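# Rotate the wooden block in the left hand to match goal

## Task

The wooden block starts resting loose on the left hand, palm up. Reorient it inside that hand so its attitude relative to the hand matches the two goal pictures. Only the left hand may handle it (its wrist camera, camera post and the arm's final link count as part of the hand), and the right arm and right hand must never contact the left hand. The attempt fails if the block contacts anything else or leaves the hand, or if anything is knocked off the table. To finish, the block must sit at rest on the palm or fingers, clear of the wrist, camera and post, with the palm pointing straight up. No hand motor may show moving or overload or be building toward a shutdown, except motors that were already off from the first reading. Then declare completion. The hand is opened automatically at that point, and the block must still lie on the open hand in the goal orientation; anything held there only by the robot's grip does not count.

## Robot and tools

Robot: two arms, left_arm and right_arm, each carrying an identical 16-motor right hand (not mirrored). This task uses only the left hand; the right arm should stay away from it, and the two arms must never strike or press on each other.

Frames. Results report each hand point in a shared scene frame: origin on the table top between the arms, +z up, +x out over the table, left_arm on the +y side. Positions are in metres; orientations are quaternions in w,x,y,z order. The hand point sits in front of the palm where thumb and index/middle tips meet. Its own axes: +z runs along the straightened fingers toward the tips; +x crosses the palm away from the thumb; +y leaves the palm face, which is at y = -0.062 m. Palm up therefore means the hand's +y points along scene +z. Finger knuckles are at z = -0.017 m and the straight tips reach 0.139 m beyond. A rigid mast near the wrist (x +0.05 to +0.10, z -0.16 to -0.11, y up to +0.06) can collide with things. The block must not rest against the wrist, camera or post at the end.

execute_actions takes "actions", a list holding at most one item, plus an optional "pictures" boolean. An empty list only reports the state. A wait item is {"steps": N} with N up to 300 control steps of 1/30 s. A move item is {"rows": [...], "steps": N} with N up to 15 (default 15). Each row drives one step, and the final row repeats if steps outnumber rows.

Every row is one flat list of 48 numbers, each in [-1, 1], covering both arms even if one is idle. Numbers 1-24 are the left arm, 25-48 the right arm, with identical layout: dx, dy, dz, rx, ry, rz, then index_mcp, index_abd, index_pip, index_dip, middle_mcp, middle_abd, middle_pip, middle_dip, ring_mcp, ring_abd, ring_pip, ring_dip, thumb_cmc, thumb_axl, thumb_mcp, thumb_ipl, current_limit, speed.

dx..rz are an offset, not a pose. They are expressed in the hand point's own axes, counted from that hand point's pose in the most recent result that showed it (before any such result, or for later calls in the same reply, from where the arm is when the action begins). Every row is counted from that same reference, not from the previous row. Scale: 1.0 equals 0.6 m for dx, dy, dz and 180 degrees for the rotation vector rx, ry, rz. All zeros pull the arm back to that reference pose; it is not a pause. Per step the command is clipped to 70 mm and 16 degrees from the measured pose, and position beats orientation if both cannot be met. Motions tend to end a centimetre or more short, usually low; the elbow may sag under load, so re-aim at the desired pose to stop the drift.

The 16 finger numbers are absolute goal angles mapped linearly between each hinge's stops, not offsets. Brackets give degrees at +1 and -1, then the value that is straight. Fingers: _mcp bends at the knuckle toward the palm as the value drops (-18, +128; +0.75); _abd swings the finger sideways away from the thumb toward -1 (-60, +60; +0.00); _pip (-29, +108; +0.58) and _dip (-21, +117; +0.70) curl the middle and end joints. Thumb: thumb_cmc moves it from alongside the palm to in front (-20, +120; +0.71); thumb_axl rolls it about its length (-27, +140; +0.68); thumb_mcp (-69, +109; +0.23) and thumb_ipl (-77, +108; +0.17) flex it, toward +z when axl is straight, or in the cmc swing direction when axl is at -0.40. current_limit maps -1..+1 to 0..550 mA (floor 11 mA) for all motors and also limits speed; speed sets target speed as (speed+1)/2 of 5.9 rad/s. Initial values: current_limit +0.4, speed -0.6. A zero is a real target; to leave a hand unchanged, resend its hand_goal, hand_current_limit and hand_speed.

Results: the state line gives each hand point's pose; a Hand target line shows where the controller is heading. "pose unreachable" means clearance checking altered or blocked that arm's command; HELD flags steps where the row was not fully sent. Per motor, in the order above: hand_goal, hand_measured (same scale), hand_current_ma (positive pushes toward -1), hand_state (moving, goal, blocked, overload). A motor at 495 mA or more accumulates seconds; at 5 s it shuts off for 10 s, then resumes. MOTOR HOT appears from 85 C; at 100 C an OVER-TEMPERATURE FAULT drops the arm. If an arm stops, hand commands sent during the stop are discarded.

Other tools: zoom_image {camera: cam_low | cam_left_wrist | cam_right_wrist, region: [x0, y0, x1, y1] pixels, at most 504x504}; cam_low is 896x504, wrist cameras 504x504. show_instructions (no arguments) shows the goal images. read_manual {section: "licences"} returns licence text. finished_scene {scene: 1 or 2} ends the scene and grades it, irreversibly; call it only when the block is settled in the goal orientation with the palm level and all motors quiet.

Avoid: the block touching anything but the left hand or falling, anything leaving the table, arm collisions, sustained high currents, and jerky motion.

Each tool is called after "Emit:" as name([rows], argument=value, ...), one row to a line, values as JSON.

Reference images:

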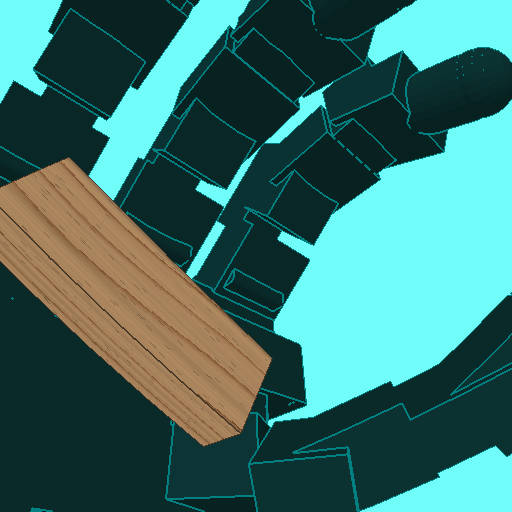

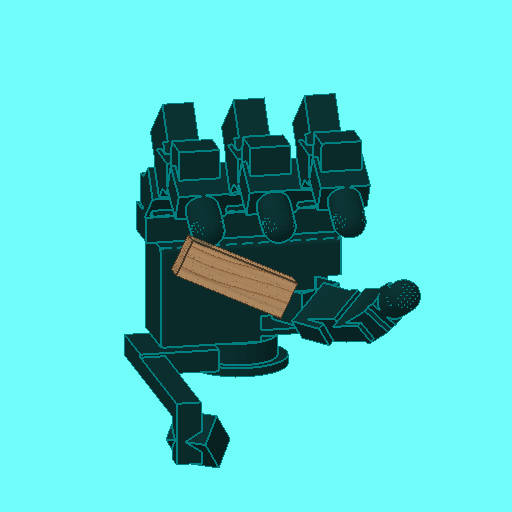

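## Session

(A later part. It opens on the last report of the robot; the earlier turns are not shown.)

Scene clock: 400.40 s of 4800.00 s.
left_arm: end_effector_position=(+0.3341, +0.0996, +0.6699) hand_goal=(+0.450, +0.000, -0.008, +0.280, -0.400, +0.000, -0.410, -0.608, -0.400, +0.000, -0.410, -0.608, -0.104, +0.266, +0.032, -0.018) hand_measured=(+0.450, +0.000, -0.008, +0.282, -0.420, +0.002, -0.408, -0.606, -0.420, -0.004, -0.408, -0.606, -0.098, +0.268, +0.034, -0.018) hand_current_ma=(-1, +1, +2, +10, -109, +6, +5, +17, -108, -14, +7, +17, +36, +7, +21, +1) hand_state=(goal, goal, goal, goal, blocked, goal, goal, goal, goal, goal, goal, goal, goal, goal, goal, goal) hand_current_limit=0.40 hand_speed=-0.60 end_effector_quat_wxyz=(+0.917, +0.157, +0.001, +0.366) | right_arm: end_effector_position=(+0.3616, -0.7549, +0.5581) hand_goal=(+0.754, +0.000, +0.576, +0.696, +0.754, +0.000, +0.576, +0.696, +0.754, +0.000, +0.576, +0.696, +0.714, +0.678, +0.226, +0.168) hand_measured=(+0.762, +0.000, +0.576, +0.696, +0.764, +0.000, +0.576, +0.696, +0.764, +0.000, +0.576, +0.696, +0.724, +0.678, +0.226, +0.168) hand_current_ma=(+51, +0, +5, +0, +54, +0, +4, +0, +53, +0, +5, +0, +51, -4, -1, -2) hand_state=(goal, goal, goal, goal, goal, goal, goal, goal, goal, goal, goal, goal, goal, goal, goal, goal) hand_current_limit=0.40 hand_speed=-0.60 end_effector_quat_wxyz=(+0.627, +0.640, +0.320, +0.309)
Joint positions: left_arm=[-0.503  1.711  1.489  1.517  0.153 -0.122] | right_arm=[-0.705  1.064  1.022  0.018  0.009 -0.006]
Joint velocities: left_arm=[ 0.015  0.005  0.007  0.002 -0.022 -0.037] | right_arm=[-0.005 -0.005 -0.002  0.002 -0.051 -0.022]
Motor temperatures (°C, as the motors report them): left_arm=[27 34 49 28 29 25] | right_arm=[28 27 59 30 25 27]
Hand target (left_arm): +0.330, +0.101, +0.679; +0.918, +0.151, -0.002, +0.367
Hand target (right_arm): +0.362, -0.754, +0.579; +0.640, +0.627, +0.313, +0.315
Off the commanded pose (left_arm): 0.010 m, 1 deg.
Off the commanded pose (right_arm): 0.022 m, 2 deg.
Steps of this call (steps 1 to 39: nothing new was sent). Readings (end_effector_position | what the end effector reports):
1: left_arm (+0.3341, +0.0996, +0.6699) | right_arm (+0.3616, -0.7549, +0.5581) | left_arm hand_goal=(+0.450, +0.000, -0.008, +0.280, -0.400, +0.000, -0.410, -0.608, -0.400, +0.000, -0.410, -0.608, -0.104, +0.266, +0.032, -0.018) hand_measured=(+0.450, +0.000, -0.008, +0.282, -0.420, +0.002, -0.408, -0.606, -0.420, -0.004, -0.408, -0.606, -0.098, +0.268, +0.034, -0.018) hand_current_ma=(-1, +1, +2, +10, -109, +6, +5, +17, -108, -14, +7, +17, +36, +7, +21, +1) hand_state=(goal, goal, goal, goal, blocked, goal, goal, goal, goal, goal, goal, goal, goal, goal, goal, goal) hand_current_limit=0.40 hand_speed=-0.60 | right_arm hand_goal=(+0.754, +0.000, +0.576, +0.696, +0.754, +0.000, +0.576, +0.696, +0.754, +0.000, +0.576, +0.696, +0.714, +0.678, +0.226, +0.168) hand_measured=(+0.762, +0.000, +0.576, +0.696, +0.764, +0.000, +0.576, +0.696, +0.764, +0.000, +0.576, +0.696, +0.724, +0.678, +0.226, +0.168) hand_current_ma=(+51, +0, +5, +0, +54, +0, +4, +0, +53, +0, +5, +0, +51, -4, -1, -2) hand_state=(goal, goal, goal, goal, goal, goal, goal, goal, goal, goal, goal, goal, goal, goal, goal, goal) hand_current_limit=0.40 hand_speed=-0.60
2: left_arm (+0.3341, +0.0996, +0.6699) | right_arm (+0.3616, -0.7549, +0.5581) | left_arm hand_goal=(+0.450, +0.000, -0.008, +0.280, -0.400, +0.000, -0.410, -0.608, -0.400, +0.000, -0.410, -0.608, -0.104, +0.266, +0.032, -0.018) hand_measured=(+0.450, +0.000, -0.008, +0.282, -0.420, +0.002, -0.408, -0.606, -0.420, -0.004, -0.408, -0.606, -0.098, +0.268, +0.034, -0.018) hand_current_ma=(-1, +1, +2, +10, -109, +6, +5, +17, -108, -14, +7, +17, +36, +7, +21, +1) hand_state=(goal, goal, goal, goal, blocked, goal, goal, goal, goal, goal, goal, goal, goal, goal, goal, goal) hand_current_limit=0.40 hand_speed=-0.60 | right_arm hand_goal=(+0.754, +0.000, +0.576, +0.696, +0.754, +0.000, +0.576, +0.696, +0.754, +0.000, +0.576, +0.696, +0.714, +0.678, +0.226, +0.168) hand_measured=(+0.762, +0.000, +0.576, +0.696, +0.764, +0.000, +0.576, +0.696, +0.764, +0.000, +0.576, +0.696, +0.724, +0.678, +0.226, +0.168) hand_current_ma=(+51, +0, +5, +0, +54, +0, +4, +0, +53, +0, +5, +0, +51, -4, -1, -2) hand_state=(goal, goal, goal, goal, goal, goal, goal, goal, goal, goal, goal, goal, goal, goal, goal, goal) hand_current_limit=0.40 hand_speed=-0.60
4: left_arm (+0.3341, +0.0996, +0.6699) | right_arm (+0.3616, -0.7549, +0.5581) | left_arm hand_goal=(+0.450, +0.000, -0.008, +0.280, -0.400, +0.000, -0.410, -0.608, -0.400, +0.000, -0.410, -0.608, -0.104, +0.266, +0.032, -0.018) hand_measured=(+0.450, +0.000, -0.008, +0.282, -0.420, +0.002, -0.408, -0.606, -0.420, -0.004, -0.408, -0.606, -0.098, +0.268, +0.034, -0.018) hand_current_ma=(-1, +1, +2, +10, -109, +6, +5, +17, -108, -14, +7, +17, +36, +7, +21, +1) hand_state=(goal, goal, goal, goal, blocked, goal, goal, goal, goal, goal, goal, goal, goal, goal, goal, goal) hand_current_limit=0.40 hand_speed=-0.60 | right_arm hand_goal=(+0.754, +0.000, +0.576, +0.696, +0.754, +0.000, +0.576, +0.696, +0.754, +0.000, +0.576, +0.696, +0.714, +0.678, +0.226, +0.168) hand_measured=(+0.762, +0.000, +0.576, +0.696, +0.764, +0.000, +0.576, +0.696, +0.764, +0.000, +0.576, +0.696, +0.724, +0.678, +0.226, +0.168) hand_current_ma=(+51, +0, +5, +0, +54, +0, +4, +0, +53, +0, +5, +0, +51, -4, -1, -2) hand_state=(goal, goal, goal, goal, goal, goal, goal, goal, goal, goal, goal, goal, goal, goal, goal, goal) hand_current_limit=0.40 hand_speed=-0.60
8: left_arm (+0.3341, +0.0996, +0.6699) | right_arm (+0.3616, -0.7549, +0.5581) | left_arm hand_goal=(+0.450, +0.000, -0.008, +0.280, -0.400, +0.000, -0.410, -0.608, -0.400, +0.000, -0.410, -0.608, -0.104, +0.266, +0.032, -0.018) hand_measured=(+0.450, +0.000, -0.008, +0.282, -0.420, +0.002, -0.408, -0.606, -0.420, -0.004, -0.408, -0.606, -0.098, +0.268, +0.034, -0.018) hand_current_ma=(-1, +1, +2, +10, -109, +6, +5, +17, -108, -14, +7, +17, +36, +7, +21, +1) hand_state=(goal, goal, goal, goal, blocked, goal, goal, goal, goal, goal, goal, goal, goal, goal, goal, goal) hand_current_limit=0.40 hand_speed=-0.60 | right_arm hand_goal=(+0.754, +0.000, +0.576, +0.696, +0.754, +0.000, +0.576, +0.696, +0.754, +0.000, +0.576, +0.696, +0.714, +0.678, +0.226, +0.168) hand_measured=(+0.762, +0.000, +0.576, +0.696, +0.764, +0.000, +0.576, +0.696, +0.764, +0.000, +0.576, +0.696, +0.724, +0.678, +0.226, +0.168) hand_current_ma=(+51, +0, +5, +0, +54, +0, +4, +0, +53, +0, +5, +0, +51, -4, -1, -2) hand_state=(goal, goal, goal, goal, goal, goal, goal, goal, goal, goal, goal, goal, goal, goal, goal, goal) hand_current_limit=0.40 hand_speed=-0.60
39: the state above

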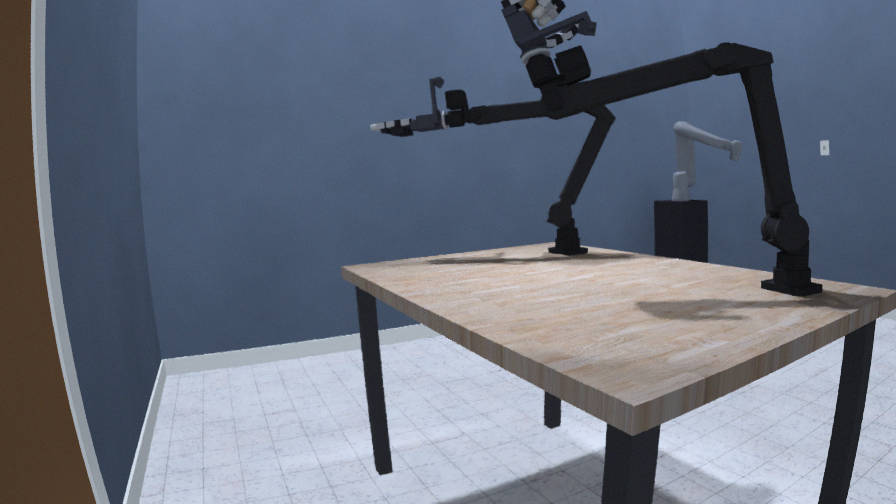

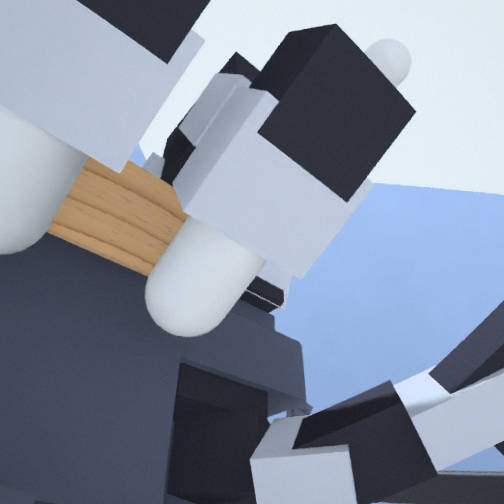

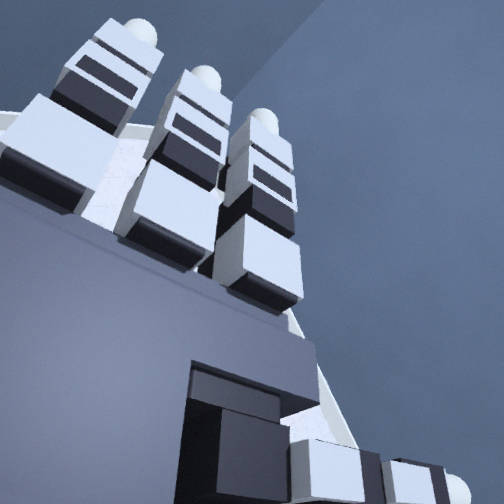

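Emit:
execute_actions([
  {"rows": [[0, 0.0, 0.0, 0.16, 0, 0.0, 0.45, 0, -0.008, 0.28, -0.40, 0, -0.41, -0.609, -0.40, 0.0, -0.41, -0.609, -0.104, 0.266, 0.032, -0.018, 0.4, -0.6, 0, 0.036, 0, -0.013, 0, 0, 0.754, 0, 0.576, 0.696, 0.754, 0, 0.576, 0.696, 0.754, 0, 0.576, 0.696, 0.714, 0.678, 0.226, 0.168, 0.4, -0.6]], "steps": 15},
], pictures=false)

Emit:
execute_actions([
  {"rows": [[0, 0.02, 0.02, 0.0, 0, 0.0, 0.45, 0, -0.008, 0.28, -0.548, 0, -0.08, -0.681, -0.452, 0.0, -0.226, -0.638, -0.104, 0.266, 0.032, -0.018, 0.4, -0.75, 0, 0.036, 0, -0.013, 0, 0, 0.754, 0, 0.576, 0.696, 0.754, 0, 0.576, 0.696, 0.754, 0, 0.576, 0.696, 0.714, 0.678, 0.226, 0.168, 0.4, -0.6]], "steps": 15},
], pictures=false)

Emit:
execute_actions([
  {"steps": 20},
])

Scene clock: 417.73 s of 4800.00 s.
left_arm: end_effector_position=(+0.3233, +0.1042, +0.6640) hand_goal=(+0.450, +0.000, -0.008, +0.280, -0.400, +0.000, -0.410, -0.608, -0.400, +0.000, -0.410, -0.608, -0.104, +0.266, +0.032, -0.018) hand_measured=(+0.456, +0.000, -0.008, +0.282, -0.414, +0.002, -0.410, -0.606, -0.412, -0.002, -0.410, -0.606, -0.098, +0.266, +0.034, -0.018) hand_current_ma=(+31, +1, +0, +10, -71, +6, -4, +15, -68, -13, -3, +15, +29, +6, +22, +1) hand_state=(goal, goal, goal, goal, goal, goal, goal, goal, goal, goal, goal, goal, goal, goal, goal, goal) hand_current_limit=0.40 hand_speed=-0.60 end_effector_quat_wxyz=(+0.853, +0.379, +0.090, +0.347) | right_arm: end_effector_position=(+0.3616, -0.7549, +0.5581) hand_goal=(+0.754, +0.000, +0.576, +0.696, +0.754, +0.000, +0.576, +0.696, +0.754, +0.000, +0.576, +0.696, +0.714, +0.678, +0.226, +0.168) hand_measured=(+0.762, +0.000, +0.576, +0.696, +0.764, +0.000, +0.576, +0.696, +0.764, +0.000, +0.576, +0.696, +0.724, +0.678, +0.226, +0.168) hand_current_ma=(+51, +0, +5, +0, +54, +0, +4, +0, +53, +0, +5, +0, +51, -4, -1, -2) hand_state=(goal, goal, goal, goal, goal, goal, goal, goal, goal, goal, goal, goal, goal, goal, goal, goal) hand_current_limit=0.40 hand_speed=-0.60 end_effector_quat_wxyz=(+0.627, +0.640, +0.320, +0.309)
Joint positions: left_arm=[-0.476  1.351  1.133  1.012  0.222 -0.066] | right_arm=[-0.705  1.064  1.022  0.018  0.009 -0.006]
Joint velocities: left_arm=[-0.005  0.005 -0.012 -0.012  0.022  0.066] | right_arm=[ 0.005 -0.005  0.007 -0.007  0.037  0.051]
Motor temperatures (°C, as the motors report them): left_arm=[27 35 48 28 29 25] | right_arm=[28 27 59 30 25 27]
Hand target (left_arm): +0.334, +0.100, +0.669; +0.848, +0.381, +0.090, +0.356
Hand target (right_arm): +0.362, -0.754, +0.579; +0.640, +0.627, +0.313, +0.315
Off the commanded pose (left_arm): 0.013 m, 1 deg.
Off the commanded pose (right_arm): 0.022 m, 2 deg.
Steps of this call (steps 1 to 505: nothing new was sent; steps 506 to 520: all 15 steps of this action). Readings (end_effector_position | what the end effector reports):
506: left_arm (+0.3374, +0.0949, +0.6656) | right_arm (+0.3616, -0.7549, +0.5581) | left_arm hand_goal=(+0.450, +0.000, -0.008, +0.280, -0.400, +0.000, -0.410, -0.608, -0.400, +0.000, -0.410, -0.608, -0.104, +0.266, +0.032, -0.018) hand_measured=(+0.450, +0.000, -0.008, +0.282, -0.420, +0.002, -0.408, -0.606, -0.420, -0.004, -0.408, -0.606, -0.098, +0.268, +0.034, -0.018) hand_current_ma=(-1, +1, +2, +10, -109, +6, +5, +17, -108, -14, +7, +17, +36, +7, +21, +1) hand_state=(goal, goal, goal, goal, blocked, goal, goal, goal, goal, goal, goal, goal, goal, goal, goal, goal) hand_current_limit=0.40 hand_speed=-0.60 | right_arm hand_goal=(+0.754, +0.000, +0.576, +0.696, +0.754, +0.000, +0.576, +0.696, +0.754, +0.000, +0.576, +0.696, +0.714, +0.678, +0.226, +0.168) hand_measured=(+0.762, +0.000, +0.576, +0.696, +0.764, +0.000, +0.576, +0.696, +0.764, +0.000, +0.576, +0.696, +0.724, +0.678, +0.226, +0.168) hand_current_ma=(+51, +0, +5, +0, +54, +0, +4, +0, +53, +0, +5, +0, +51, -4, -1, -2) hand_state=(goal, goal, goal, goal, goal, goal, goal, goal, goal, goal, goal, goal, goal, goal, goal, goal) hand_current_limit=0.40 hand_speed=-0.60
507: left_arm (+0.3407, +0.0893, +0.6574) | right_arm (+0.3616, -0.7549, +0.5581) | left_arm hand_goal=(+0.450, +0.000, -0.008, +0.280, -0.400, +0.000, -0.410, -0.608, -0.400, +0.000, -0.410, -0.608, -0.104, +0.266, +0.032, -0.018) hand_measured=(+0.446, +0.000, -0.008, +0.282, -0.418, +0.002, -0.408, -0.606, -0.416, -0.004, -0.408, -0.606, -0.098, +0.266, +0.034, -0.018) hand_current_ma=(-22, +1, +0, +10, -43, +6, +5, +14, -38, -14, +7, +14, +24, +6, +20, +1) hand_state=(moving, goal, goal, goal, moving, goal, goal, goal, moving, goal, goal, goal, moving, goal, goal, goal) hand_current_limit=0.40 hand_speed=-0.60 | right_arm hand_goal=(+0.754, +0.000, +0.576, +0.696, +0.754, +0.000, +0.576, +0.696, +0.754, +0.000, +0.576, +0.696, +0.714, +0.678, +0.226, +0.168) hand_measured=(+0.762, +0.000, +0.576, +0.696, +0.764, +0.000, +0.576, +0.696, +0.764, +0.000, +0.576, +0.696, +0.724, +0.678, +0.226, +0.168) hand_current_ma=(+51, +0, +5, +0, +54, +0, +4, +0, +53, +0, +5, +0, +51, -4, -1, -2) hand_state=(goal, goal, goal, goal, goal, goal, goal, goal, goal, goal, goal, goal, goal, goal, goal, goal) hand_current_limit=0.40 hand_speed=-0.60
509: left_arm (+0.3463, +0.0811, +0.6347) | right_arm (+0.3616, -0.7549, +0.5581) | left_arm hand_goal=(+0.450, +0.000, -0.008, +0.280, -0.400, +0.000, -0.410, -0.608, -0.400, +0.000, -0.410, -0.608, -0.104, +0.266, +0.032, -0.018) hand_measured=(+0.448, +0.000, -0.008, +0.282, -0.414, +0.002, -0.410, -0.606, -0.412, -0.004, -0.410, -0.606, -0.098, +0.266, +0.034, -0.018) hand_current_ma=(+16, +1, +0, +10, -73, +6, +1, +16, -69, -13, +1, +16, +29, +6, +20, +1) hand_state=(moving, goal, goal, goal, goal, goal, goal, goal, moving, goal, goal, goal, goal, goal, goal, goal) hand_current_limit=0.40 hand_speed=-0.60 | right_arm hand_goal=(+0.754, +0.000, +0.576, +0.696, +0.754, +0.000, +0.576, +0.696, +0.754, +0.000, +0.576, +0.696, +0.714, +0.678, +0.226, +0.168) hand_measured=(+0.762, +0.000, +0.576, +0.696, +0.764, +0.000, +0.576, +0.696, +0.764, +0.000, +0.576, +0.696, +0.724, +0.678, +0.226, +0.168) hand_current_ma=(+51, +0, +5, +0, +54, +0, +4, +0, +53, +0, +5, +0, +51, -4, -1, -2) hand_state=(goal, goal, goal, goal, goal, goal, goal, goal, goal, goal, goal, goal, goal, goal, goal, goal) hand_current_limit=0.40 hand_speed=-0.60
513: left_arm (+0.3451, +0.0860, +0.6342) | right_arm (+0.3616, -0.7549, +0.5581) | left_arm hand_goal=(+0.450, +0.000, -0.008, +0.280, -0.400, +0.000, -0.410, -0.608, -0.400, +0.000, -0.410, -0.608, -0.104, +0.266, +0.032, -0.018) hand_measured=(+0.456, +0.000, -0.008, +0.282, -0.414, +0.002, -0.410, -0.606, -0.412, -0.002, -0.410, -0.606, -0.098, +0.266, +0.034, -0.018) hand_current_ma=(+33, +1, +0, +10, -73, +6, -4, +16, -69, -13, -3, +16, +29, +6, +22, +1) hand_state=(moving, goal, goal, goal, goal, goal, goal, goal, goal, goal, goal, goal, goal, goal, goal, goal) hand_current_limit=0.40 hand_speed=-0.60 | right_arm hand_goal=(+0.754, +0.000, +0.576, +0.696, +0.754, +0.000, +0.576, +0.696, +0.754, +0.000, +0.576, +0.696, +0.714, +0.678, +0.226, +0.168) hand_measured=(+0.762, +0.000, +0.576, +0.696, +0.764, +0.000, +0.576, +0.696, +0.764, +0.000, +0.576, +0.696, +0.724, +0.678, +0.226, +0.168) hand_current_ma=(+51, +0, +5, +0, +54, +0, +4, +0, +53, +0, +5, +0, +51, -4, -1, -2) hand_state=(goal, goal, goal, goal, goal, goal, goal, goal, goal, goal, goal, goal, goal, goal, goal, goal) hand_current_limit=0.40 hand_speed=-0.60
520: the state above

Scene clock: 418.23 s of 4800.00 s.
left_arm: end_effector_position=(+0.3298, +0.0994, +0.6602) hand_goal=(+0.450, +0.000, -0.008, +0.280, -0.548, +0.000, -0.080, -0.680, -0.452, +0.000, -0.226, -0.638, -0.104, +0.266, +0.032, -0.018) hand_measured=(+0.456, +0.000, -0.008, +0.282, -0.444, +0.002, -0.164, -0.678, -0.456, -0.002, -0.232, -0.636, -0.098, +0.266, +0.034, -0.018) hand_current_ma=(+28, +1, +0, +10, +385, +13, -66, +15, -26, -13, -41, +15, +29, +6, +22, +1) hand_state=(goal, goal, goal, goal, blocked, goal, moving, goal, goal, goal, goal, goal, goal, goal, goal, goal) hand_current_limit=0.40 hand_speed=-0.75 end_effector_quat_wxyz=(+0.848, +0.393, +0.098, +0.343) | right_arm: end_effector_position=(+0.3616, -0.7549, +0.5581) hand_goal=(+0.754, +0.000, +0.576, +0.696, +0.754, +0.000, +0.576, +0.696, +0.754, +0.000, +0.576, +0.696, +0.714, +0.678, +0.226, +0.168) hand_measured=(+0.762, +0.000, +0.576, +0.696, +0.764, +0.000, +0.576, +0.696, +0.764, +0.000, +0.576, +0.696, +0.724, +0.678, +0.226, +0.168) hand_current_ma=(+51, +0, +5, +0, +54, +0, +4, +0, +53, +0, +5, +0, +51, -4, -1, -2) hand_state=(goal, goal, goal, goal, goal, goal, goal, goal, goal, goal, goal, goal, goal, goal, goal, goal) hand_current_limit=0.40 hand_speed=-0.60 end_effector_quat_wxyz=(+0.627, +0.640, +0.320, +0.309)
Joint positions: left_arm=[-0.476  1.35   1.133  0.976  0.222 -0.066] | right_arm=[-0.705  1.064  1.022  0.018  0.009 -0.006]
Joint velocities: left_arm=[ 0.005 -0.005  0.007 -0.002 -0.037 -0.022] | right_arm=[-0.005 -0.015 -0.002  0.012  0.007  0.037]
Motor temperatures (°C, as the motors report them): left_arm=[27 35 48 28 29 25] | right_arm=[28 27 59 30 25 27]
Hand target (left_arm): +0.321, +0.104, +0.680; +0.853, +0.379, +0.090, +0.347
Hand target (right_arm): +0.362, -0.754, +0.579; +0.640, +0.627, +0.313, +0.315
Off the commanded pose (left_arm): 0.022 m, 2 deg.
Off the commanded pose (right_arm): 0.022 m, 2 deg.
Steps of this call (steps 1 to 15: all 15 steps of this action). Readings (end_effector_position | what the end effector reports):
1: left_arm (+0.3244, +0.1034, +0.6634) | right_arm (+0.3616, -0.7549, +0.5581) | left_arm hand_goal=(+0.450, +0.000, -0.008, +0.280, -0.548, +0.000, -0.080, -0.680, -0.452, +0.000, -0.226, -0.638, -0.104, +0.266, +0.032, -0.018) hand_measured=(+0.456, +0.000, -0.008, +0.282, -0.414, +0.002, -0.410, -0.606, -0.412, -0.002, -0.410, -0.606, -0.098, +0.266, +0.034, -0.018) hand_current_ma=(+31, +1, +0, +10, -71, +6, -4, +15, -68, -13, -3, +15, +29, +6, +22, +1) hand_state=(goal, goal, goal, goal, moving, goal, moving, moving, moving, goal, moving, moving, goal, goal, goal, goal) hand_current_limit=0.40 hand_speed=-0.75 | right_arm hand_goal=(+0.754, +0.000, +0.576, +0.696, +0.754, +0.000, +0.576, +0.696, +0.754, +0.000, +0.576, +0.696, +0.714, +0.678, +0.226, +0.168) hand_measured=(+0.762, +0.000, +0.576, +0.696, +0.764, +0.000, +0.576, +0.696, +0.764, +0.000, +0.576, +0.696, +0.724, +0.678, +0.226, +0.168) hand_current_ma=(+51, +0, +5, +0, +54, +0, +4, +0, +53, +0, +5, +0, +51, -4, -1, -2) hand_state=(goal, goal, goal, goal, goal, goal, goal, goal, goal, goal, goal, goal, goal, goal, goal, goal) hand_current_limit=0.40 hand_speed=-0.60
2: left_arm (+0.3264, +0.1019, +0.6622) | right_arm (+0.3616, -0.7549, +0.5581) | left_arm hand_goal=(+0.450, +0.000, -0.008, +0.280, -0.548, +0.000, -0.080, -0.680, -0.452, +0.000, -0.226, -0.638, -0.104, +0.266, +0.032, -0.018) hand_measured=(+0.456, +0.000, -0.008, +0.282, -0.414, +0.002, -0.410, -0.606, -0.412, -0.002, -0.410, -0.606, -0.098, +0.266, +0.034, -0.018) hand_current_ma=(+28, +1, +0, +10, -21, +6, -50, +55, -18, -13, -55, +55, +29, +6, +22, +1) hand_state=(goal, goal, goal, goal, moving, goal, moving, moving, moving, goal, moving, moving, goal, goal, goal, goal) hand_current_limit=0.40 hand_speed=-0.75 | right_arm hand_goal=(+0.754, +0.000, +0.576, +0.696, +0.754, +0.000, +0.576, +0.696, +0.754, +0.000, +0.576, +0.696, +0.714, +0.678, +0.226, +0.168) hand_measured=(+0.762, +0.000, +0.576, +0.696, +0.764, +0.000, +0.576, +0.696, +0.764, +0.000, +0.576, +0.696, +0.724, +0.678, +0.226, +0.168) hand_current_ma=(+51, +0, +5, +0, +54, +0, +4, +0, +53, +0, +5, +0, +51, -4, -1, -2) hand_state=(goal, goal, goal, goal, goal, goal, goal, goal, goal, goal, goal, goal, goal, goal, goal, goal) hand_current_limit=0.40 hand_speed=-0.60
4: left_arm (+0.3291, +0.0999, +0.6606) | right_arm (+0.3616, -0.7549, +0.5581) | left_arm hand_goal=(+0.450, +0.000, -0.008, +0.280, -0.548, +0.000, -0.080, -0.680, -0.452, +0.000, -0.226, -0.638, -0.104, +0.266, +0.032, -0.018) hand_measured=(+0.456, +0.000, -0.008, +0.282, -0.430, +0.002, -0.388, -0.634, -0.432, -0.002, -0.386, -0.628, -0.098, +0.266, +0.034, -0.018) hand_current_ma=(+28, +1, +0, +10, +34, +6, -69, +42, -7, -13, -68, +7, +29, +6, +22, +1) hand_state=(goal, goal, goal, goal, moving, goal, moving, moving, moving, goal, moving, moving, goal, goal, goal, goal) hand_current_limit=0.40 hand_speed=-0.75 | right_arm hand_goal=(+0.754, +0.000, +0.576, +0.696, +0.754, +0.000, +0.576, +0.696, +0.754, +0.000, +0.576, +0.696, +0.714, +0.678, +0.226, +0.168) hand_measured=(+0.762, +0.000, +0.576, +0.696, +0.764, +0.000, +0.576, +0.696, +0.764, +0.000, +0.576, +0.696, +0.724, +0.678, +0.226, +0.168) hand_current_ma=(+51, +0, +5, +0, +54, +0, +4, +0, +53, +0, +5, +0, +51, -4, -1, -2) hand_state=(goal, goal, goal, goal, goal, goal, goal, goal, goal, goal, goal, goal, goal, goal, goal, goal) hand_current_limit=0.40 hand_speed=-0.60
8: left_arm (+0.3298, +0.0994, +0.6602) | right_arm (+0.3616, -0.7549, +0.5581) | left_arm hand_goal=(+0.450, +0.000, -0.008, +0.280, -0.548, +0.000, -0.080, -0.680, -0.452, +0.000, -0.226, -0.638, -0.104, +0.266, +0.032, -0.018) hand_measured=(+0.456, +0.000, -0.008, +0.282, -0.444, +0.002, -0.308, -0.676, -0.456, -0.002, -0.306, -0.636, -0.098, +0.266, +0.034, -0.018) hand_current_ma=(+28, +1, +0, +10, +385, +13, -65, +14, -26, -13, -64, +16, +29, +6, +22, +1) hand_state=(goal, goal, goal, goal, moving, goal, moving, moving, goal, goal, moving, goal, goal, goal, goal, goal) hand_current_limit=0.40 hand_speed=-0.75 | right_arm hand_goal=(+0.754, +0.000, +0.576, +0.696, +0.754, +0.000, +0.576, +0.696, +0.754, +0.000, +0.576, +0.696, +0.714, +0.678, +0.226, +0.168) hand_measured=(+0.762, +0.000, +0.576, +0.696, +0.764, +0.000, +0.576, +0.696, +0.764, +0.000, +0.576, +0.696, +0.724, +0.678, +0.226, +0.168) hand_current_ma=(+51, +0, +5, +0, +54, +0, +4, +0, +53, +0, +5, +0, +51, -4, -1, -2) hand_state=(goal, goal, goal, goal, goal, goal, goal, goal, goal, goal, goal, goal, goal, goal, goal, goal) hand_current_limit=0.40 hand_speed=-0.60
15: the state above

Scene clock: 418.90 s of 4800.00 s.
left_arm: end_effector_position=(+0.3298, +0.0994, +0.6602) hand_goal=(+0.450, +0.000, -0.008, +0.280, -0.548, +0.000, -0.080, -0.680, -0.452, +0.000, -0.226, -0.638, -0.104, +0.266, +0.032, -0.018) hand_measured=(+0.456, +0.000, -0.008, +0.282, -0.444, +0.002, -0.088, -0.678, -0.456, -0.002, -0.232, -0.636, -0.098, +0.266, +0.034, -0.018) hand_current_ma=(+28, +1, +0, +10, +385, +13, -41, +14, -26, -13, -40, +15, +29, +6, +22, +1) hand_state=(goal, goal, goal, goal, blocked, goal, goal, goal, goal, goal, goal, goal, goal, goal, goal, goal) hand_current_limit=0.40 hand_speed=-0.75 end_effector_quat_wxyz=(+0.848, +0.393, +0.098, +0.343) | right_arm: end_effector_position=(+0.3616, -0.7549, +0.5581) hand_goal=(+0.754, +0.000, +0.576, +0.696, +0.754, +0.000, +0.576, +0.696, +0.754, +0.000, +0.576, +0.696, +0.714, +0.678, +0.226, +0.168) hand_measured=(+0.762, +0.000, +0.576, +0.696, +0.764, +0.000, +0.576, +0.696, +0.764, +0.000, +0.576, +0.696, +0.724, +0.678, +0.226, +0.168) hand_current_ma=(+51, +0, +5, +0, +54, +0, +4, +0, +53, +0, +5, +0, +51, -4, -1, -2) hand_state=(goal, goal, goal, goal, goal, goal, goal, goal, goal, goal, goal, goal, goal, goal, goal, goal) hand_current_limit=0.40 hand_speed=-0.60 end_effector_quat_wxyz=(+0.627, +0.640, +0.320, +0.309)
Joint positions: left_arm=[-0.476  1.35   1.133  0.976  0.222 -0.066] | right_arm=[-0.705  1.064  1.022  0.018  0.009 -0.006]
Joint velocities: left_arm=[ 0.015  0.005 -0.012 -0.012 -0.007 -0.022] | right_arm=[-0.005 -0.005 -0.002  0.007  0.066 -0.051]
Motor temperatures (°C, as the motors report them): left_arm=[27 35 48 28 29 25] | right_arm=[28 27 59 30 25 27]
Hand target (left_arm): +0.321, +0.104, +0.680; +0.853, +0.379, +0.090, +0.347
Hand target (right_arm): +0.362, -0.754, +0.579; +0.640, +0.627, +0.313, +0.315
Off the commanded pose (left_arm): 0.022 m, 2 deg.
Off the commanded pose (right_arm): 0.022 m, 2 deg.
Steps of this call (steps 1 to 20: nothing new was sent). Readings (end_effector_position | what the end effector reports):
1: left_arm (+0.3298, +0.0994, +0.6602) | right_arm (+0.3616, -0.7549, +0.5581) | left_arm hand_goal=(+0.450, +0.000, -0.008, +0.280, -0.548, +0.000, -0.080, -0.680, -0.452, +0.000, -0.226, -0.638, -0.104, +0.266, +0.032, -0.018) hand_measured=(+0.456, +0.000, -0.008, +0.282, -0.444, +0.002, -0.144, -0.678, -0.456, -0.002, -0.232, -0.636, -0.098, +0.266, +0.034, -0.018) hand_current_ma=(+28, +1, +0, +10, +385, +13, -66, +15, -26, -13, -40, +15, +29, +6, +22, +1) hand_state=(goal, goal, goal, goal, blocked, goal, moving, goal, goal, goal, goal, goal, goal, goal, goal, goal) hand_current_limit=0.40 hand_speed=-0.75 | right_arm hand_goal=(+0.754, +0.000, +0.576, +0.696, +0.754, +0.000, +0.576, +0.696, +0.754, +0.000, +0.576, +0.696, +0.714, +0.678, +0.226, +0.168) hand_measured=(+0.762, +0.000, +0.576, +0.696, +0.764, +0.000, +0.576, +0.696, +0.764, +0.000, +0.576, +0.696, +0.724, +0.678, +0.226, +0.168) hand_current_ma=(+51, +0, +5, +0, +54, +0, +4, +0, +53, +0, +5, +0, +51, -4, -1, -2) hand_state=(goal, goal, goal, goal, goal, goal, goal, goal, goal, goal, goal, goal, goal, goal, goal, goal) hand_current_limit=0.40 hand_speed=-0.60
2: left_arm (+0.3298, +0.0994, +0.6602) | right_arm (+0.3616, -0.7549, +0.5581) | left_arm hand_goal=(+0.450, +0.000, -0.008, +0.280, -0.548, +0.000, -0.080, -0.680, -0.452, +0.000, -0.226, -0.638, -0.104, +0.266, +0.032, -0.018) hand_measured=(+0.456, +0.000, -0.008, +0.282, -0.444, +0.002, -0.124, -0.678, -0.456, -0.002, -0.232, -0.636, -0.098, +0.266, +0.034, -0.018) hand_current_ma=(+28, +1, +0, +10, +385, +13, -66, +14, -26, -13, -40, +15, +29, +6, +22, +1) hand_state=(goal, goal, goal, goal, blocked, goal, moving, goal, goal, goal, goal, goal, goal, goal, goal, goal) hand_current_limit=0.40 hand_speed=-0.75 | right_arm hand_goal=(+0.754, +0.000, +0.576, +0.696, +0.754, +0.000, +0.576, +0.696, +0.754, +0.000, +0.576, +0.696, +0.714, +0.678, +0.226, +0.168) hand_measured=(+0.762, +0.000, +0.576, +0.696, +0.764, +0.000, +0.576, +0.696, +0.764, +0.000, +0.576, +0.696, +0.724, +0.678, +0.226, +0.168) hand_current_ma=(+51, +0, +5, +0, +54, +0, +4, +0, +53, +0, +5, +0, +51, -4, -1, -2) hand_state=(goal, goal, goal, goal, goal, goal, goal, goal, goal, goal, goal, goal, goal, goal, goal, goal) hand_current_limit=0.40 hand_speed=-0.60
4: left_arm (+0.3298, +0.0994, +0.6602) | right_arm (+0.3616, -0.7549, +0.5581) | left_arm hand_goal=(+0.450, +0.000, -0.008, +0.280, -0.548, +0.000, -0.080, -0.680, -0.452, +0.000, -0.226, -0.638, -0.104, +0.266, +0.032, -0.018) hand_measured=(+0.456, +0.000, -0.008, +0.282, -0.444, +0.002, -0.092, -0.678, -0.456, -0.002, -0.232, -0.636, -0.098, +0.266, +0.034, -0.018) hand_current_ma=(+28, +1, +0, +10, +385, +13, -34, +14, -26, -13, -41, +15, +29, +6, +22, +1) hand_state=(goal, goal, goal, goal, blocked, goal, moving, goal, goal, goal, goal, goal, goal, goal, goal, goal) hand_current_limit=0.40 hand_speed=-0.75 | right_arm hand_goal=(+0.754, +0.000, +0.576, +0.696, +0.754, +0.000, +0.576, +0.696, +0.754, +0.000, +0.576, +0.696, +0.714, +0.678, +0.226, +0.168) hand_measured=(+0.762, +0.000, +0.576, +0.696, +0.764, +0.000, +0.576, +0.696, +0.764, +0.000, +0.576, +0.696, +0.724, +0.678, +0.226, +0.168) hand_current_ma=(+51, +0, +5, +0, +54, +0, +4, +0, +53, +0, +5, +0, +51, -4, -1, -2) hand_state=(goal, goal, goal, goal, goal, goal, goal, goal, goal, goal, goal, goal, goal, goal, goal, goal) hand_current_limit=0.40 hand_speed=-0.60
8: left_arm (+0.3298, +0.0994, +0.6602) | right_arm (+0.3616, -0.7549, +0.5581) | left_arm hand_goal=(+0.450, +0.000, -0.008, +0.280, -0.548, +0.000, -0.080, -0.680, -0.452, +0.000, -0.226, -0.638, -0.104, +0.266, +0.032, -0.018) hand_measured=(+0.456, +0.000, -0.008, +0.282, -0.444, +0.002, -0.088, -0.678, -0.456, -0.002, -0.232, -0.636, -0.098, +0.266, +0.034, -0.018) hand_current_ma=(+28, +1, +0, +10, +385, +13, -41, +14, -26, -13, -41, +15, +29, +6, +22, +1) hand_state=(goal, goal, goal, goal, blocked, goal, goal, goal, goal, goal, goal, goal, goal, goal, goal, goal) hand_current_limit=0.40 hand_speed=-0.75 | right_arm hand_goal=(+0.754, +0.000, +0.576, +0.696, +0.754, +0.000, +0.576, +0.696, +0.754, +0.000, +0.576, +0.696, +0.714, +0.678, +0.226, +0.168) hand_measured=(+0.762, +0.000, +0.576, +0.696, +0.764, +0.000, +0.576, +0.696, +0.764, +0.000, +0.576, +0.696, +0.724, +0.678, +0.226, +0.168) hand_current_ma=(+51, +0, +5, +0, +54, +0, +4, +0, +53, +0, +5, +0, +51, -4, -1, -2) hand_state=(goal, goal, goal, goal, goal, goal, goal, goal, goal, goal, goal, goal, goal, goal, goal, goal) hand_current_limit=0.40 hand_speed=-0.60
20: the state above

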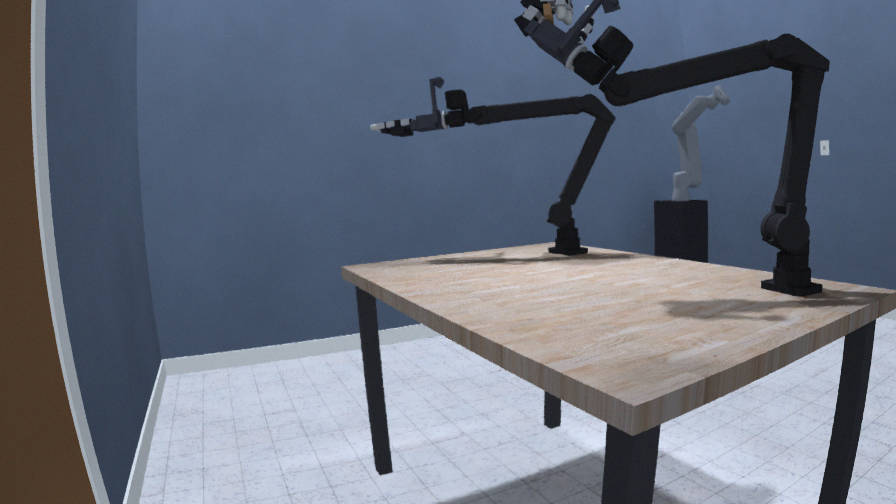

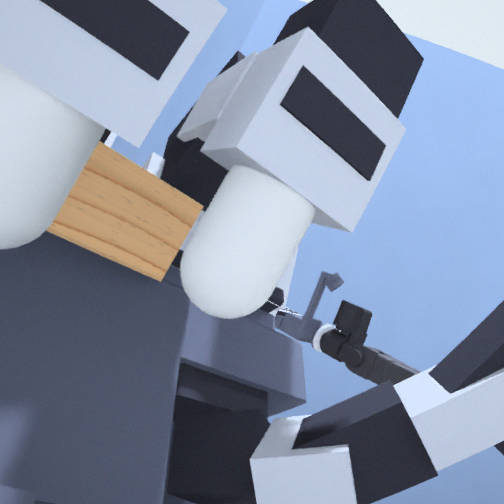

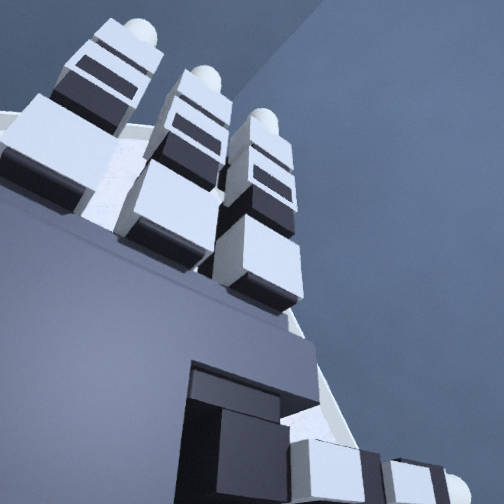

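Emit:
execute_actions([
  {"rows": [[0, 0.02, 0.03, -0.19, 0, 0.0, 0.45, 0, -0.008, 0.28, -0.40, 0, -0.16, -0.681, -0.40, 0.0, -0.16, -0.681, -0.104, 0.266, 0.032, -0.018, 0.4, -0.6, 0, 0.036, 0, -0.013, 0, 0, 0.754, 0, 0.576, 0.696, 0.754, 0, 0.576, 0.696, 0.754, 0, 0.576, 0.696, 0.714, 0.678, 0.226, 0.168, 0.4, -0.6]], "steps": 15},
], pictures=false)

Emit:
execute_actions([
  {"steps": 25},
])

Scene clock: 424.53 s of 4800.00 s.
left_arm: end_effector_position=(+0.3606, +0.0719, +0.6397) hand_goal=(+0.450, +0.000, -0.008, +0.280, -0.400, +0.000, -0.160, -0.680, -0.400, +0.000, -0.160, -0.680, -0.104, +0.266, +0.032, -0.018) hand_measured=(+0.450, +0.000, -0.008, +0.282, -0.418, +0.002, -0.160, -0.678, -0.418, -0.002, -0.164, -0.678, -0.098, +0.266, +0.034, -0.018) hand_current_ma=(-5, +1, +1, +10, -92, +14, +0, +13, -105, -12, -29, +17, +30, +6, +20, +1) hand_state=(goal, goal, goal, goal, goal, goal, goal, goal, goal, goal, goal, goal, goal, goal, goal, goal) hand_current_limit=0.40 hand_speed=-0.60 end_effector_quat_wxyz=(+0.916, +0.178, +0.024, +0.358) | right_arm: end_effector_position=(+0.3616, -0.7549, +0.5581) hand_goal=(+0.754, +0.000, +0.576, +0.696, +0.754, +0.000, +0.576, +0.696, +0.754, +0.000, +0.576, +0.696, +0.714, +0.678, +0.226, +0.168) hand_measured=(+0.762, +0.000, +0.576, +0.696, +0.764, +0.000, +0.576, +0.696, +0.764, +0.000, +0.576, +0.696, +0.724, +0.678, +0.226, +0.168) hand_current_ma=(+51, +0, +5, +0, +54, +0, +4, +0, +53, +0, +5, +0, +51, -4, -1, -2) hand_state=(goal, goal, goal, goal, goal, goal, goal, goal, goal, goal, goal, goal, goal, goal, goal, goal) hand_current_limit=0.40 hand_speed=-0.60 end_effector_quat_wxyz=(+0.627, +0.640, +0.320, +0.309)
Joint positions: left_arm=[-0.519  1.789  1.51   1.513  0.132 -0.119] | right_arm=[-0.705  1.064  1.022  0.018  0.009 -0.006]
Joint velocities: left_arm=[-0.024  0.005  0.002  0.042 -0.007 -0.051] | right_arm=[-0.015 -0.024 -0.002  0.007  0.007 -0.022]
Motor temperatures (°C, as the motors report them): left_arm=[27 34 49 28 29 25] | right_arm=[28 27 59 30 25 27]
Hand target (left_arm): +0.331, +0.095, +0.679; +0.926, +0.125, -0.003, +0.356
Hand target (right_arm): +0.362, -0.754, +0.579; +0.640, +0.627, +0.313, +0.315
Off the commanded pose (left_arm): 0.055 m, 7 deg.
Off the commanded pose (right_arm): 0.022 m, 2 deg.
Steps of this call (steps 1 to 154: nothing new was sent; steps 155 to 169: all 15 steps of this action). Readings (end_effector_position | what the end effector reports):
155: left_arm (+0.3280, +0.1028, +0.6623) | right_arm (+0.3616, -0.7549, +0.5581) | left_arm hand_goal=(+0.450, +0.000, -0.008, +0.280, -0.400, +0.000, -0.160, -0.680, -0.400, +0.000, -0.160, -0.680, -0.104, +0.266, +0.032, -0.018) hand_measured=(+0.456, +0.000, -0.008, +0.282, -0.444, +0.002, -0.088, -0.678, -0.456, -0.002, -0.232, -0.636, -0.098, +0.266, +0.034, -0.018) hand_current_ma=(+28, +1, +0, +10, +385, +13, -41, +14, -26, -13, -40, +15, +29, +6, +22, +1) hand_state=(goal, goal, goal, goal, moving, goal, moving, goal, moving, goal, moving, moving, goal, goal, goal, goal) hand_current_limit=0.40 hand_speed=-0.60 | right_arm hand_goal=(+0.754, +0.000, +0.576, +0.696, +0.754, +0.000, +0.576, +0.696, +0.754, +0.000, +0.576, +0.696, +0.714, +0.678, +0.226, +0.168) hand_measured=(+0.762, +0.000, +0.576, +0.696, +0.764, +0.000, +0.576, +0.696, +0.764, +0.000, +0.576, +0.696, +0.724, +0.678, +0.226, +0.168) hand_current_ma=(+51, +0, +5, +0, +54, +0, +4, +0, +53, +0, +5, +0, +51, -4, -1, -2) hand_state=(goal, goal, goal, goal, goal, goal, goal, goal, goal, goal, goal, goal, goal, goal, goal, goal) hand_current_limit=0.40 hand_speed=-0.60
156: left_arm (+0.3236, +0.1085, +0.6676) | right_arm (+0.3616, -0.7549, +0.5581) | left_arm hand_goal=(+0.450, +0.000, -0.008, +0.280, -0.400, +0.000, -0.160, -0.680, -0.400, +0.000, -0.160, -0.680, -0.104, +0.266, +0.032, -0.018) hand_measured=(+0.460, +0.000, -0.008, +0.282, -0.444, +0.002, -0.088, -0.678, -0.456, -0.002, -0.232, -0.636, -0.098, +0.266, +0.034, -0.018) hand_current_ma=(+53, +1, +1, +10, +300, +14, +29, +13, -113, -12, -107, +77, +30, +6, +20, +1) hand_state=(moving, goal, goal, goal, moving, goal, moving, goal, moving, goal, moving, moving, goal, goal, goal, goal) hand_current_limit=0.40 hand_speed=-0.60 | right_arm hand_goal=(+0.754, +0.000, +0.576, +0.696, +0.754, +0.000, +0.576, +0.696, +0.754, +0.000, +0.576, +0.696, +0.714, +0.678, +0.226, +0.168) hand_measured=(+0.762, +0.000, +0.576, +0.696, +0.764, +0.000, +0.576, +0.696, +0.764, +0.000, +0.576, +0.696, +0.724, +0.678, +0.226, +0.168) hand_current_ma=(+51, +0, +5, +0, +54, +0, +4, +0, +53, +0, +5, +0, +51, -4, -1, -2) hand_state=(goal, goal, goal, goal, goal, goal, goal, goal, goal, goal, goal, goal, goal, goal, goal, goal) hand_current_limit=0.40 hand_speed=-0.60
158: left_arm (+0.3206, +0.1128, +0.6764) | right_arm (+0.3616, -0.7549, +0.5581) | left_arm hand_goal=(+0.450, +0.000, -0.008, +0.280, -0.400, +0.000, -0.160, -0.680, -0.400, +0.000, -0.160, -0.680, -0.104, +0.266, +0.032, -0.018) hand_measured=(+0.456, +0.000, -0.008, +0.282, -0.436, +0.002, -0.128, -0.678, -0.432, -0.002, -0.190, -0.668, -0.098, +0.266, +0.034, -0.018) hand_current_ma=(+10, +1, +1, +10, +18, +14, +15, +13, -108, -12, -33, +7, +30, +6, +20, +1) hand_state=(moving, goal, goal, goal, moving, goal, moving, goal, moving, goal, moving, moving, goal, goal, goal, goal) hand_current_limit=0.40 hand_speed=-0.60 | right_arm hand_goal=(+0.754, +0.000, +0.576, +0.696, +0.754, +0.000, +0.576, +0.696, +0.754, +0.000, +0.576, +0.696, +0.714, +0.678, +0.226, +0.168) hand_measured=(+0.762, +0.000, +0.576, +0.696, +0.764, +0.000, +0.576, +0.696, +0.764, +0.000, +0.576, +0.696, +0.724, +0.678, +0.226, +0.168) hand_current_ma=(+51, +0, +5, +0, +54, +0, +4, +0, +53, +0, +5, +0, +51, -4, -1, -2) hand_state=(goal, goal, goal, goal, goal, goal, goal, goal, goal, goal, goal, goal, goal, goal, goal, goal) hand_current_limit=0.40 hand_speed=-0.60
162: left_arm (+0.3321, +0.0993, +0.6739) | right_arm (+0.3616, -0.7549, +0.5581) | left_arm hand_goal=(+0.450, +0.000, -0.008, +0.280, -0.400, +0.000, -0.160, -0.680, -0.400, +0.000, -0.160, -0.680, -0.104, +0.266, +0.032, -0.018) hand_measured=(+0.450, +0.000, -0.008, +0.282, -0.418, +0.002, -0.158, -0.678, -0.418, -0.002, -0.166, -0.676, -0.098, +0.266, +0.034, -0.018) hand_current_ma=(-12, +1, +1, +10, -97, +14, +5, +13, -104, -12, -29, +17, +30, +6, +20, +1) hand_state=(moving, goal, goal, goal, goal, goal, goal, goal, goal, goal, moving, goal, goal, goal, goal, goal) hand_current_limit=0.40 hand_speed=-0.60 | right_arm hand_goal=(+0.754, +0.000, +0.576, +0.696, +0.754, +0.000, +0.576, +0.696, +0.754, +0.000, +0.576, +0.696, +0.714, +0.678, +0.226, +0.168) hand_measured=(+0.762, +0.000, +0.576, +0.696, +0.764, +0.000, +0.576, +0.696, +0.764, +0.000, +0.576, +0.696, +0.724, +0.678, +0.226, +0.168) hand_current_ma=(+51, +0, +5, +0, +54, +0, +4, +0, +53, +0, +5, +0, +51, -4, -1, -2) hand_state=(goal, goal, goal, goal, goal, goal, goal, goal, goal, goal, goal, goal, goal, goal, goal, goal) hand_current_limit=0.40 hand_speed=-0.60
169: the state above

Scene clock: 425.37 s of 4800.00 s.
left_arm: end_effector_position=(+0.3475, +0.0831, +0.6532) hand_goal=(+0.450, +0.000, -0.008, +0.280, -0.400, +0.000, -0.160, -0.680, -0.400, +0.000, -0.160, -0.680, -0.104, +0.266, +0.032, -0.018) hand_measured=(+0.450, +0.000, -0.008, +0.282, -0.418, +0.002, -0.160, -0.678, -0.418, -0.002, -0.164, -0.678, -0.098, +0.266, +0.034, -0.018) hand_current_ma=(-5, +1, +1, +10, -92, +14, +0, +13, -105, -12, -29, +17, +30, +6, +20, +1) hand_state=(goal, goal, goal, goal, goal, goal, goal, goal, goal, goal, goal, goal, goal, goal, goal, goal) hand_current_limit=0.40 hand_speed=-0.60 end_effector_quat_wxyz=(+0.920, +0.159, +0.014, +0.358) | right_arm: end_effector_position=(+0.3616, -0.7549, +0.5581) hand_goal=(+0.754, +0.000, +0.576, +0.696, +0.754, +0.000, +0.576, +0.696, +0.754, +0.000, +0.576, +0.696, +0.714, +0.678, +0.226, +0.168) hand_measured=(+0.762, +0.000, +0.576, +0.696, +0.764, +0.000, +0.576, +0.696, +0.764, +0.000, +0.576, +0.696, +0.724, +0.678, +0.226, +0.168) hand_current_ma=(+51, +0, +5, +0, +54, +0, +4, +0, +53, +0, +5, +0, +51, -4, -1, -2) hand_state=(goal, goal, goal, goal, goal, goal, goal, goal, goal, goal, goal, goal, goal, goal, goal, goal) hand_current_limit=0.40 hand_speed=-0.60 end_effector_quat_wxyz=(+0.627, +0.640, +0.320, +0.309)
Joint positions: left_arm=[-0.519  1.765  1.513  1.529  0.132 -0.125] | right_arm=[-0.705  1.064  1.022  0.018  0.009 -0.006]
Joint velocities: left_arm=[-0.005 -0.005  0.012 -0.012  0.081  0.022] | right_arm=[-0.015 -0.015 -0.017 -0.002 -0.022  0.022]
Motor temperatures (°C, as the motors report them): left_arm=[27 34 49 28 29 25] | right_arm=[28 27 59 30 25 27]
Hand target (left_arm): +0.331, +0.095, +0.679; +0.926, +0.126, -0.003, +0.356
Hand target (right_arm): +0.362, -0.754, +0.579; +0.640, +0.627, +0.313, +0.315
Off the commanded pose (left_arm): 0.034 m, 4 deg.
Off the commanded pose (right_arm): 0.022 m, 2 deg.
Steps of this call (steps 1 to 25: nothing new was sent). Readings (end_effector_position | what the end effector reports):
1: left_arm (+0.3603, +0.0722, +0.6397) | right_arm (+0.3616, -0.7549, +0.5581) | left_arm hand_goal=(+0.450, +0.000, -0.008, +0.280, -0.400, +0.000, -0.160, -0.680, -0.400, +0.000, -0.160, -0.680, -0.104, +0.266, +0.032, -0.018) hand_measured=(+0.450, +0.000, -0.008, +0.282, -0.418, +0.002, -0.160, -0.678, -0.418, -0.002, -0.164, -0.678, -0.098, +0.266, +0.034, -0.018) hand_current_ma=(-5, +1, +1, +10, -92, +14, +0, +13, -105, -12, -29, +17, +30, +6, +20, +1) hand_state=(goal, goal, goal, goal, goal, goal, goal, goal, goal, goal, goal, goal, goal, goal, goal, goal) hand_current_limit=0.40 hand_speed=-0.60 | right_arm hand_goal=(+0.754, +0.000, +0.576, +0.696, +0.754, +0.000, +0.576, +0.696, +0.754, +0.000, +0.576, +0.696, +0.714, +0.678, +0.226, +0.168) hand_measured=(+0.762, +0.000, +0.576, +0.696, +0.764, +0.000, +0.576, +0.696, +0.764, +0.000, +0.576, +0.696, +0.724, +0.678, +0.226, +0.168) hand_current_ma=(+51, +0, +5, +0, +54, +0, +4, +0, +53, +0, +5, +0, +51, -4, -1, -2) hand_state=(goal, goal, goal, goal, goal, goal, goal, goal, goal, goal, goal, goal, goal, goal, goal, goal) hand_current_limit=0.40 hand_speed=-0.60
2: left_arm (+0.3586, +0.0737, +0.6410) | right_arm (+0.3616, -0.7549, +0.5581) | left_arm hand_goal=(+0.450, +0.000, -0.008, +0.280, -0.400, +0.000, -0.160, -0.680, -0.400, +0.000, -0.160, -0.680, -0.104, +0.266, +0.032, -0.018) hand_measured=(+0.450, +0.000, -0.008, +0.282, -0.418, +0.002, -0.160, -0.678, -0.418, -0.002, -0.164, -0.678, -0.098, +0.266, +0.034, -0.018) hand_current_ma=(-5, +1, +1, +10, -92, +14, +0, +13, -105, -12, -29, +17, +30, +6, +20, +1) hand_state=(goal, goal, goal, goal, goal, goal, goal, goal, goal, goal, goal, goal, goal, goal, goal, goal) hand_current_limit=0.40 hand_speed=-0.60 | right_arm hand_goal=(+0.754, +0.000, +0.576, +0.696, +0.754, +0.000, +0.576, +0.696, +0.754, +0.000, +0.576, +0.696, +0.714, +0.678, +0.226, +0.168) hand_measured=(+0.762, +0.000, +0.576, +0.696, +0.764, +0.000, +0.576, +0.696, +0.764, +0.000, +0.576, +0.696, +0.724, +0.678, +0.226, +0.168) hand_current_ma=(+51, +0, +5, +0, +54, +0, +4, +0, +53, +0, +5, +0, +51, -4, -1, -2) hand_state=(goal, goal, goal, goal, goal, goal, goal, goal, goal, goal, goal, goal, goal, goal, goal, goal) hand_current_limit=0.40 hand_speed=-0.60
4: left_arm (+0.3552, +0.0766, +0.6441) | right_arm (+0.3616, -0.7549, +0.5581) | left_arm hand_goal=(+0.450, +0.000, -0.008, +0.280, -0.400, +0.000, -0.160, -0.680, -0.400, +0.000, -0.160, -0.680, -0.104, +0.266, +0.032, -0.018) hand_measured=(+0.450, +0.000, -0.008, +0.282, -0.418, +0.002, -0.160, -0.678, -0.418, -0.002, -0.164, -0.678, -0.098, +0.266, +0.034, -0.018) hand_current_ma=(-5, +1, +1, +10, -92, +14, +0, +13, -105, -12, -29, +17, +30, +6, +20, +1) hand_state=(goal, goal, goal, goal, goal, goal, goal, goal, goal, goal, goal, goal, goal, goal, goal, goal) hand_current_limit=0.40 hand_speed=-0.60 | right_arm hand_goal=(+0.754, +0.000, +0.576, +0.696, +0.754, +0.000, +0.576, +0.696, +0.754, +0.000, +0.576, +0.696, +0.714, +0.678, +0.226, +0.168) hand_measured=(+0.762, +0.000, +0.576, +0.696, +0.764, +0.000, +0.576, +0.696, +0.764, +0.000, +0.576, +0.696, +0.724, +0.678, +0.226, +0.168) hand_current_ma=(+51, +0, +5, +0, +54, +0, +4, +0, +53, +0, +5, +0, +51, -4, -1, -2) hand_state=(goal, goal, goal, goal, goal, goal, goal, goal, goal, goal, goal, goal, goal, goal, goal, goal) hand_current_limit=0.40 hand_speed=-0.60
8: left_arm (+0.3496, +0.0813, +0.6502) | right_arm (+0.3616, -0.7549, +0.5581) | left_arm hand_goal=(+0.450, +0.000, -0.008, +0.280, -0.400, +0.000, -0.160, -0.680, -0.400, +0.000, -0.160, -0.680, -0.104, +0.266, +0.032, -0.018) hand_measured=(+0.450, +0.000, -0.008, +0.282, -0.418, +0.002, -0.160, -0.678, -0.418, -0.002, -0.164, -0.678, -0.098, +0.266, +0.034, -0.018) hand_current_ma=(-5, +1, +1, +10, -92, +14, +0, +13, -105, -12, -29, +17, +30, +6, +20, +1) hand_state=(goal, goal, goal, goal, goal, goal, goal, goal, goal, goal, goal, goal, goal, goal, goal, goal) hand_current_limit=0.40 hand_speed=-0.60 | right_arm hand_goal=(+0.754, +0.000, +0.576, +0.696, +0.754, +0.000, +0.576, +0.696, +0.754, +0.000, +0.576, +0.696, +0.714, +0.678, +0.226, +0.168) hand_measured=(+0.762, +0.000, +0.576, +0.696, +0.764, +0.000, +0.576, +0.696, +0.764, +0.000, +0.576, +0.696, +0.724, +0.678, +0.226, +0.168) hand_current_ma=(+51, +0, +5, +0, +54, +0, +4, +0, +53, +0, +5, +0, +51, -4, -1, -2) hand_state=(goal, goal, goal, goal, goal, goal, goal, goal, goal, goal, goal, goal, goal, goal, goal, goal) hand_current_limit=0.40 hand_speed=-0.60
25: the state above

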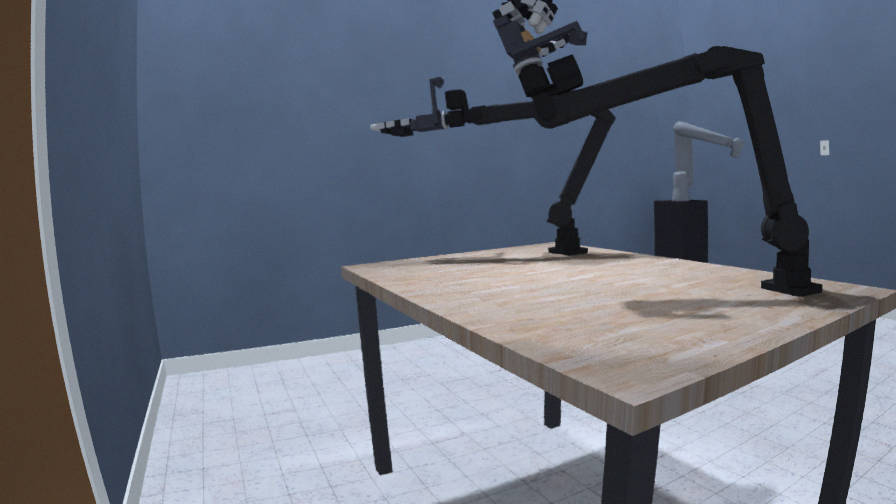

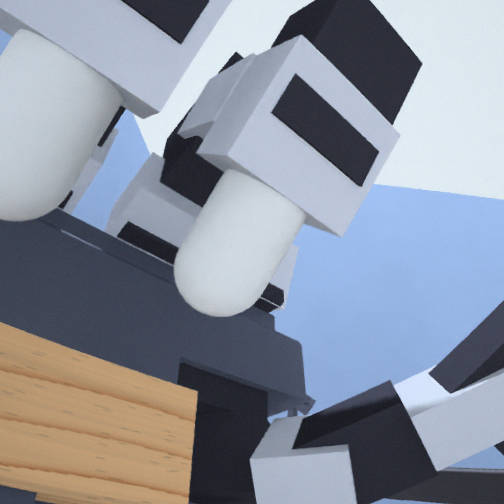

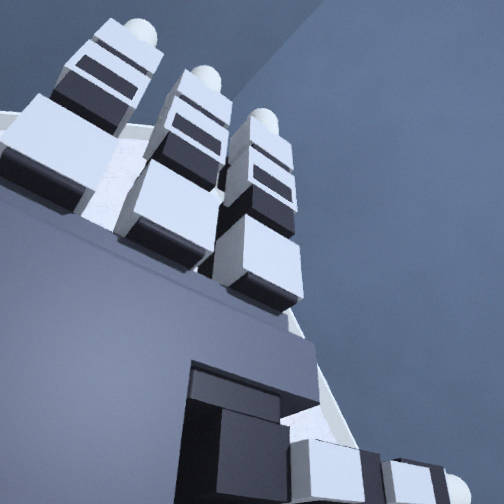

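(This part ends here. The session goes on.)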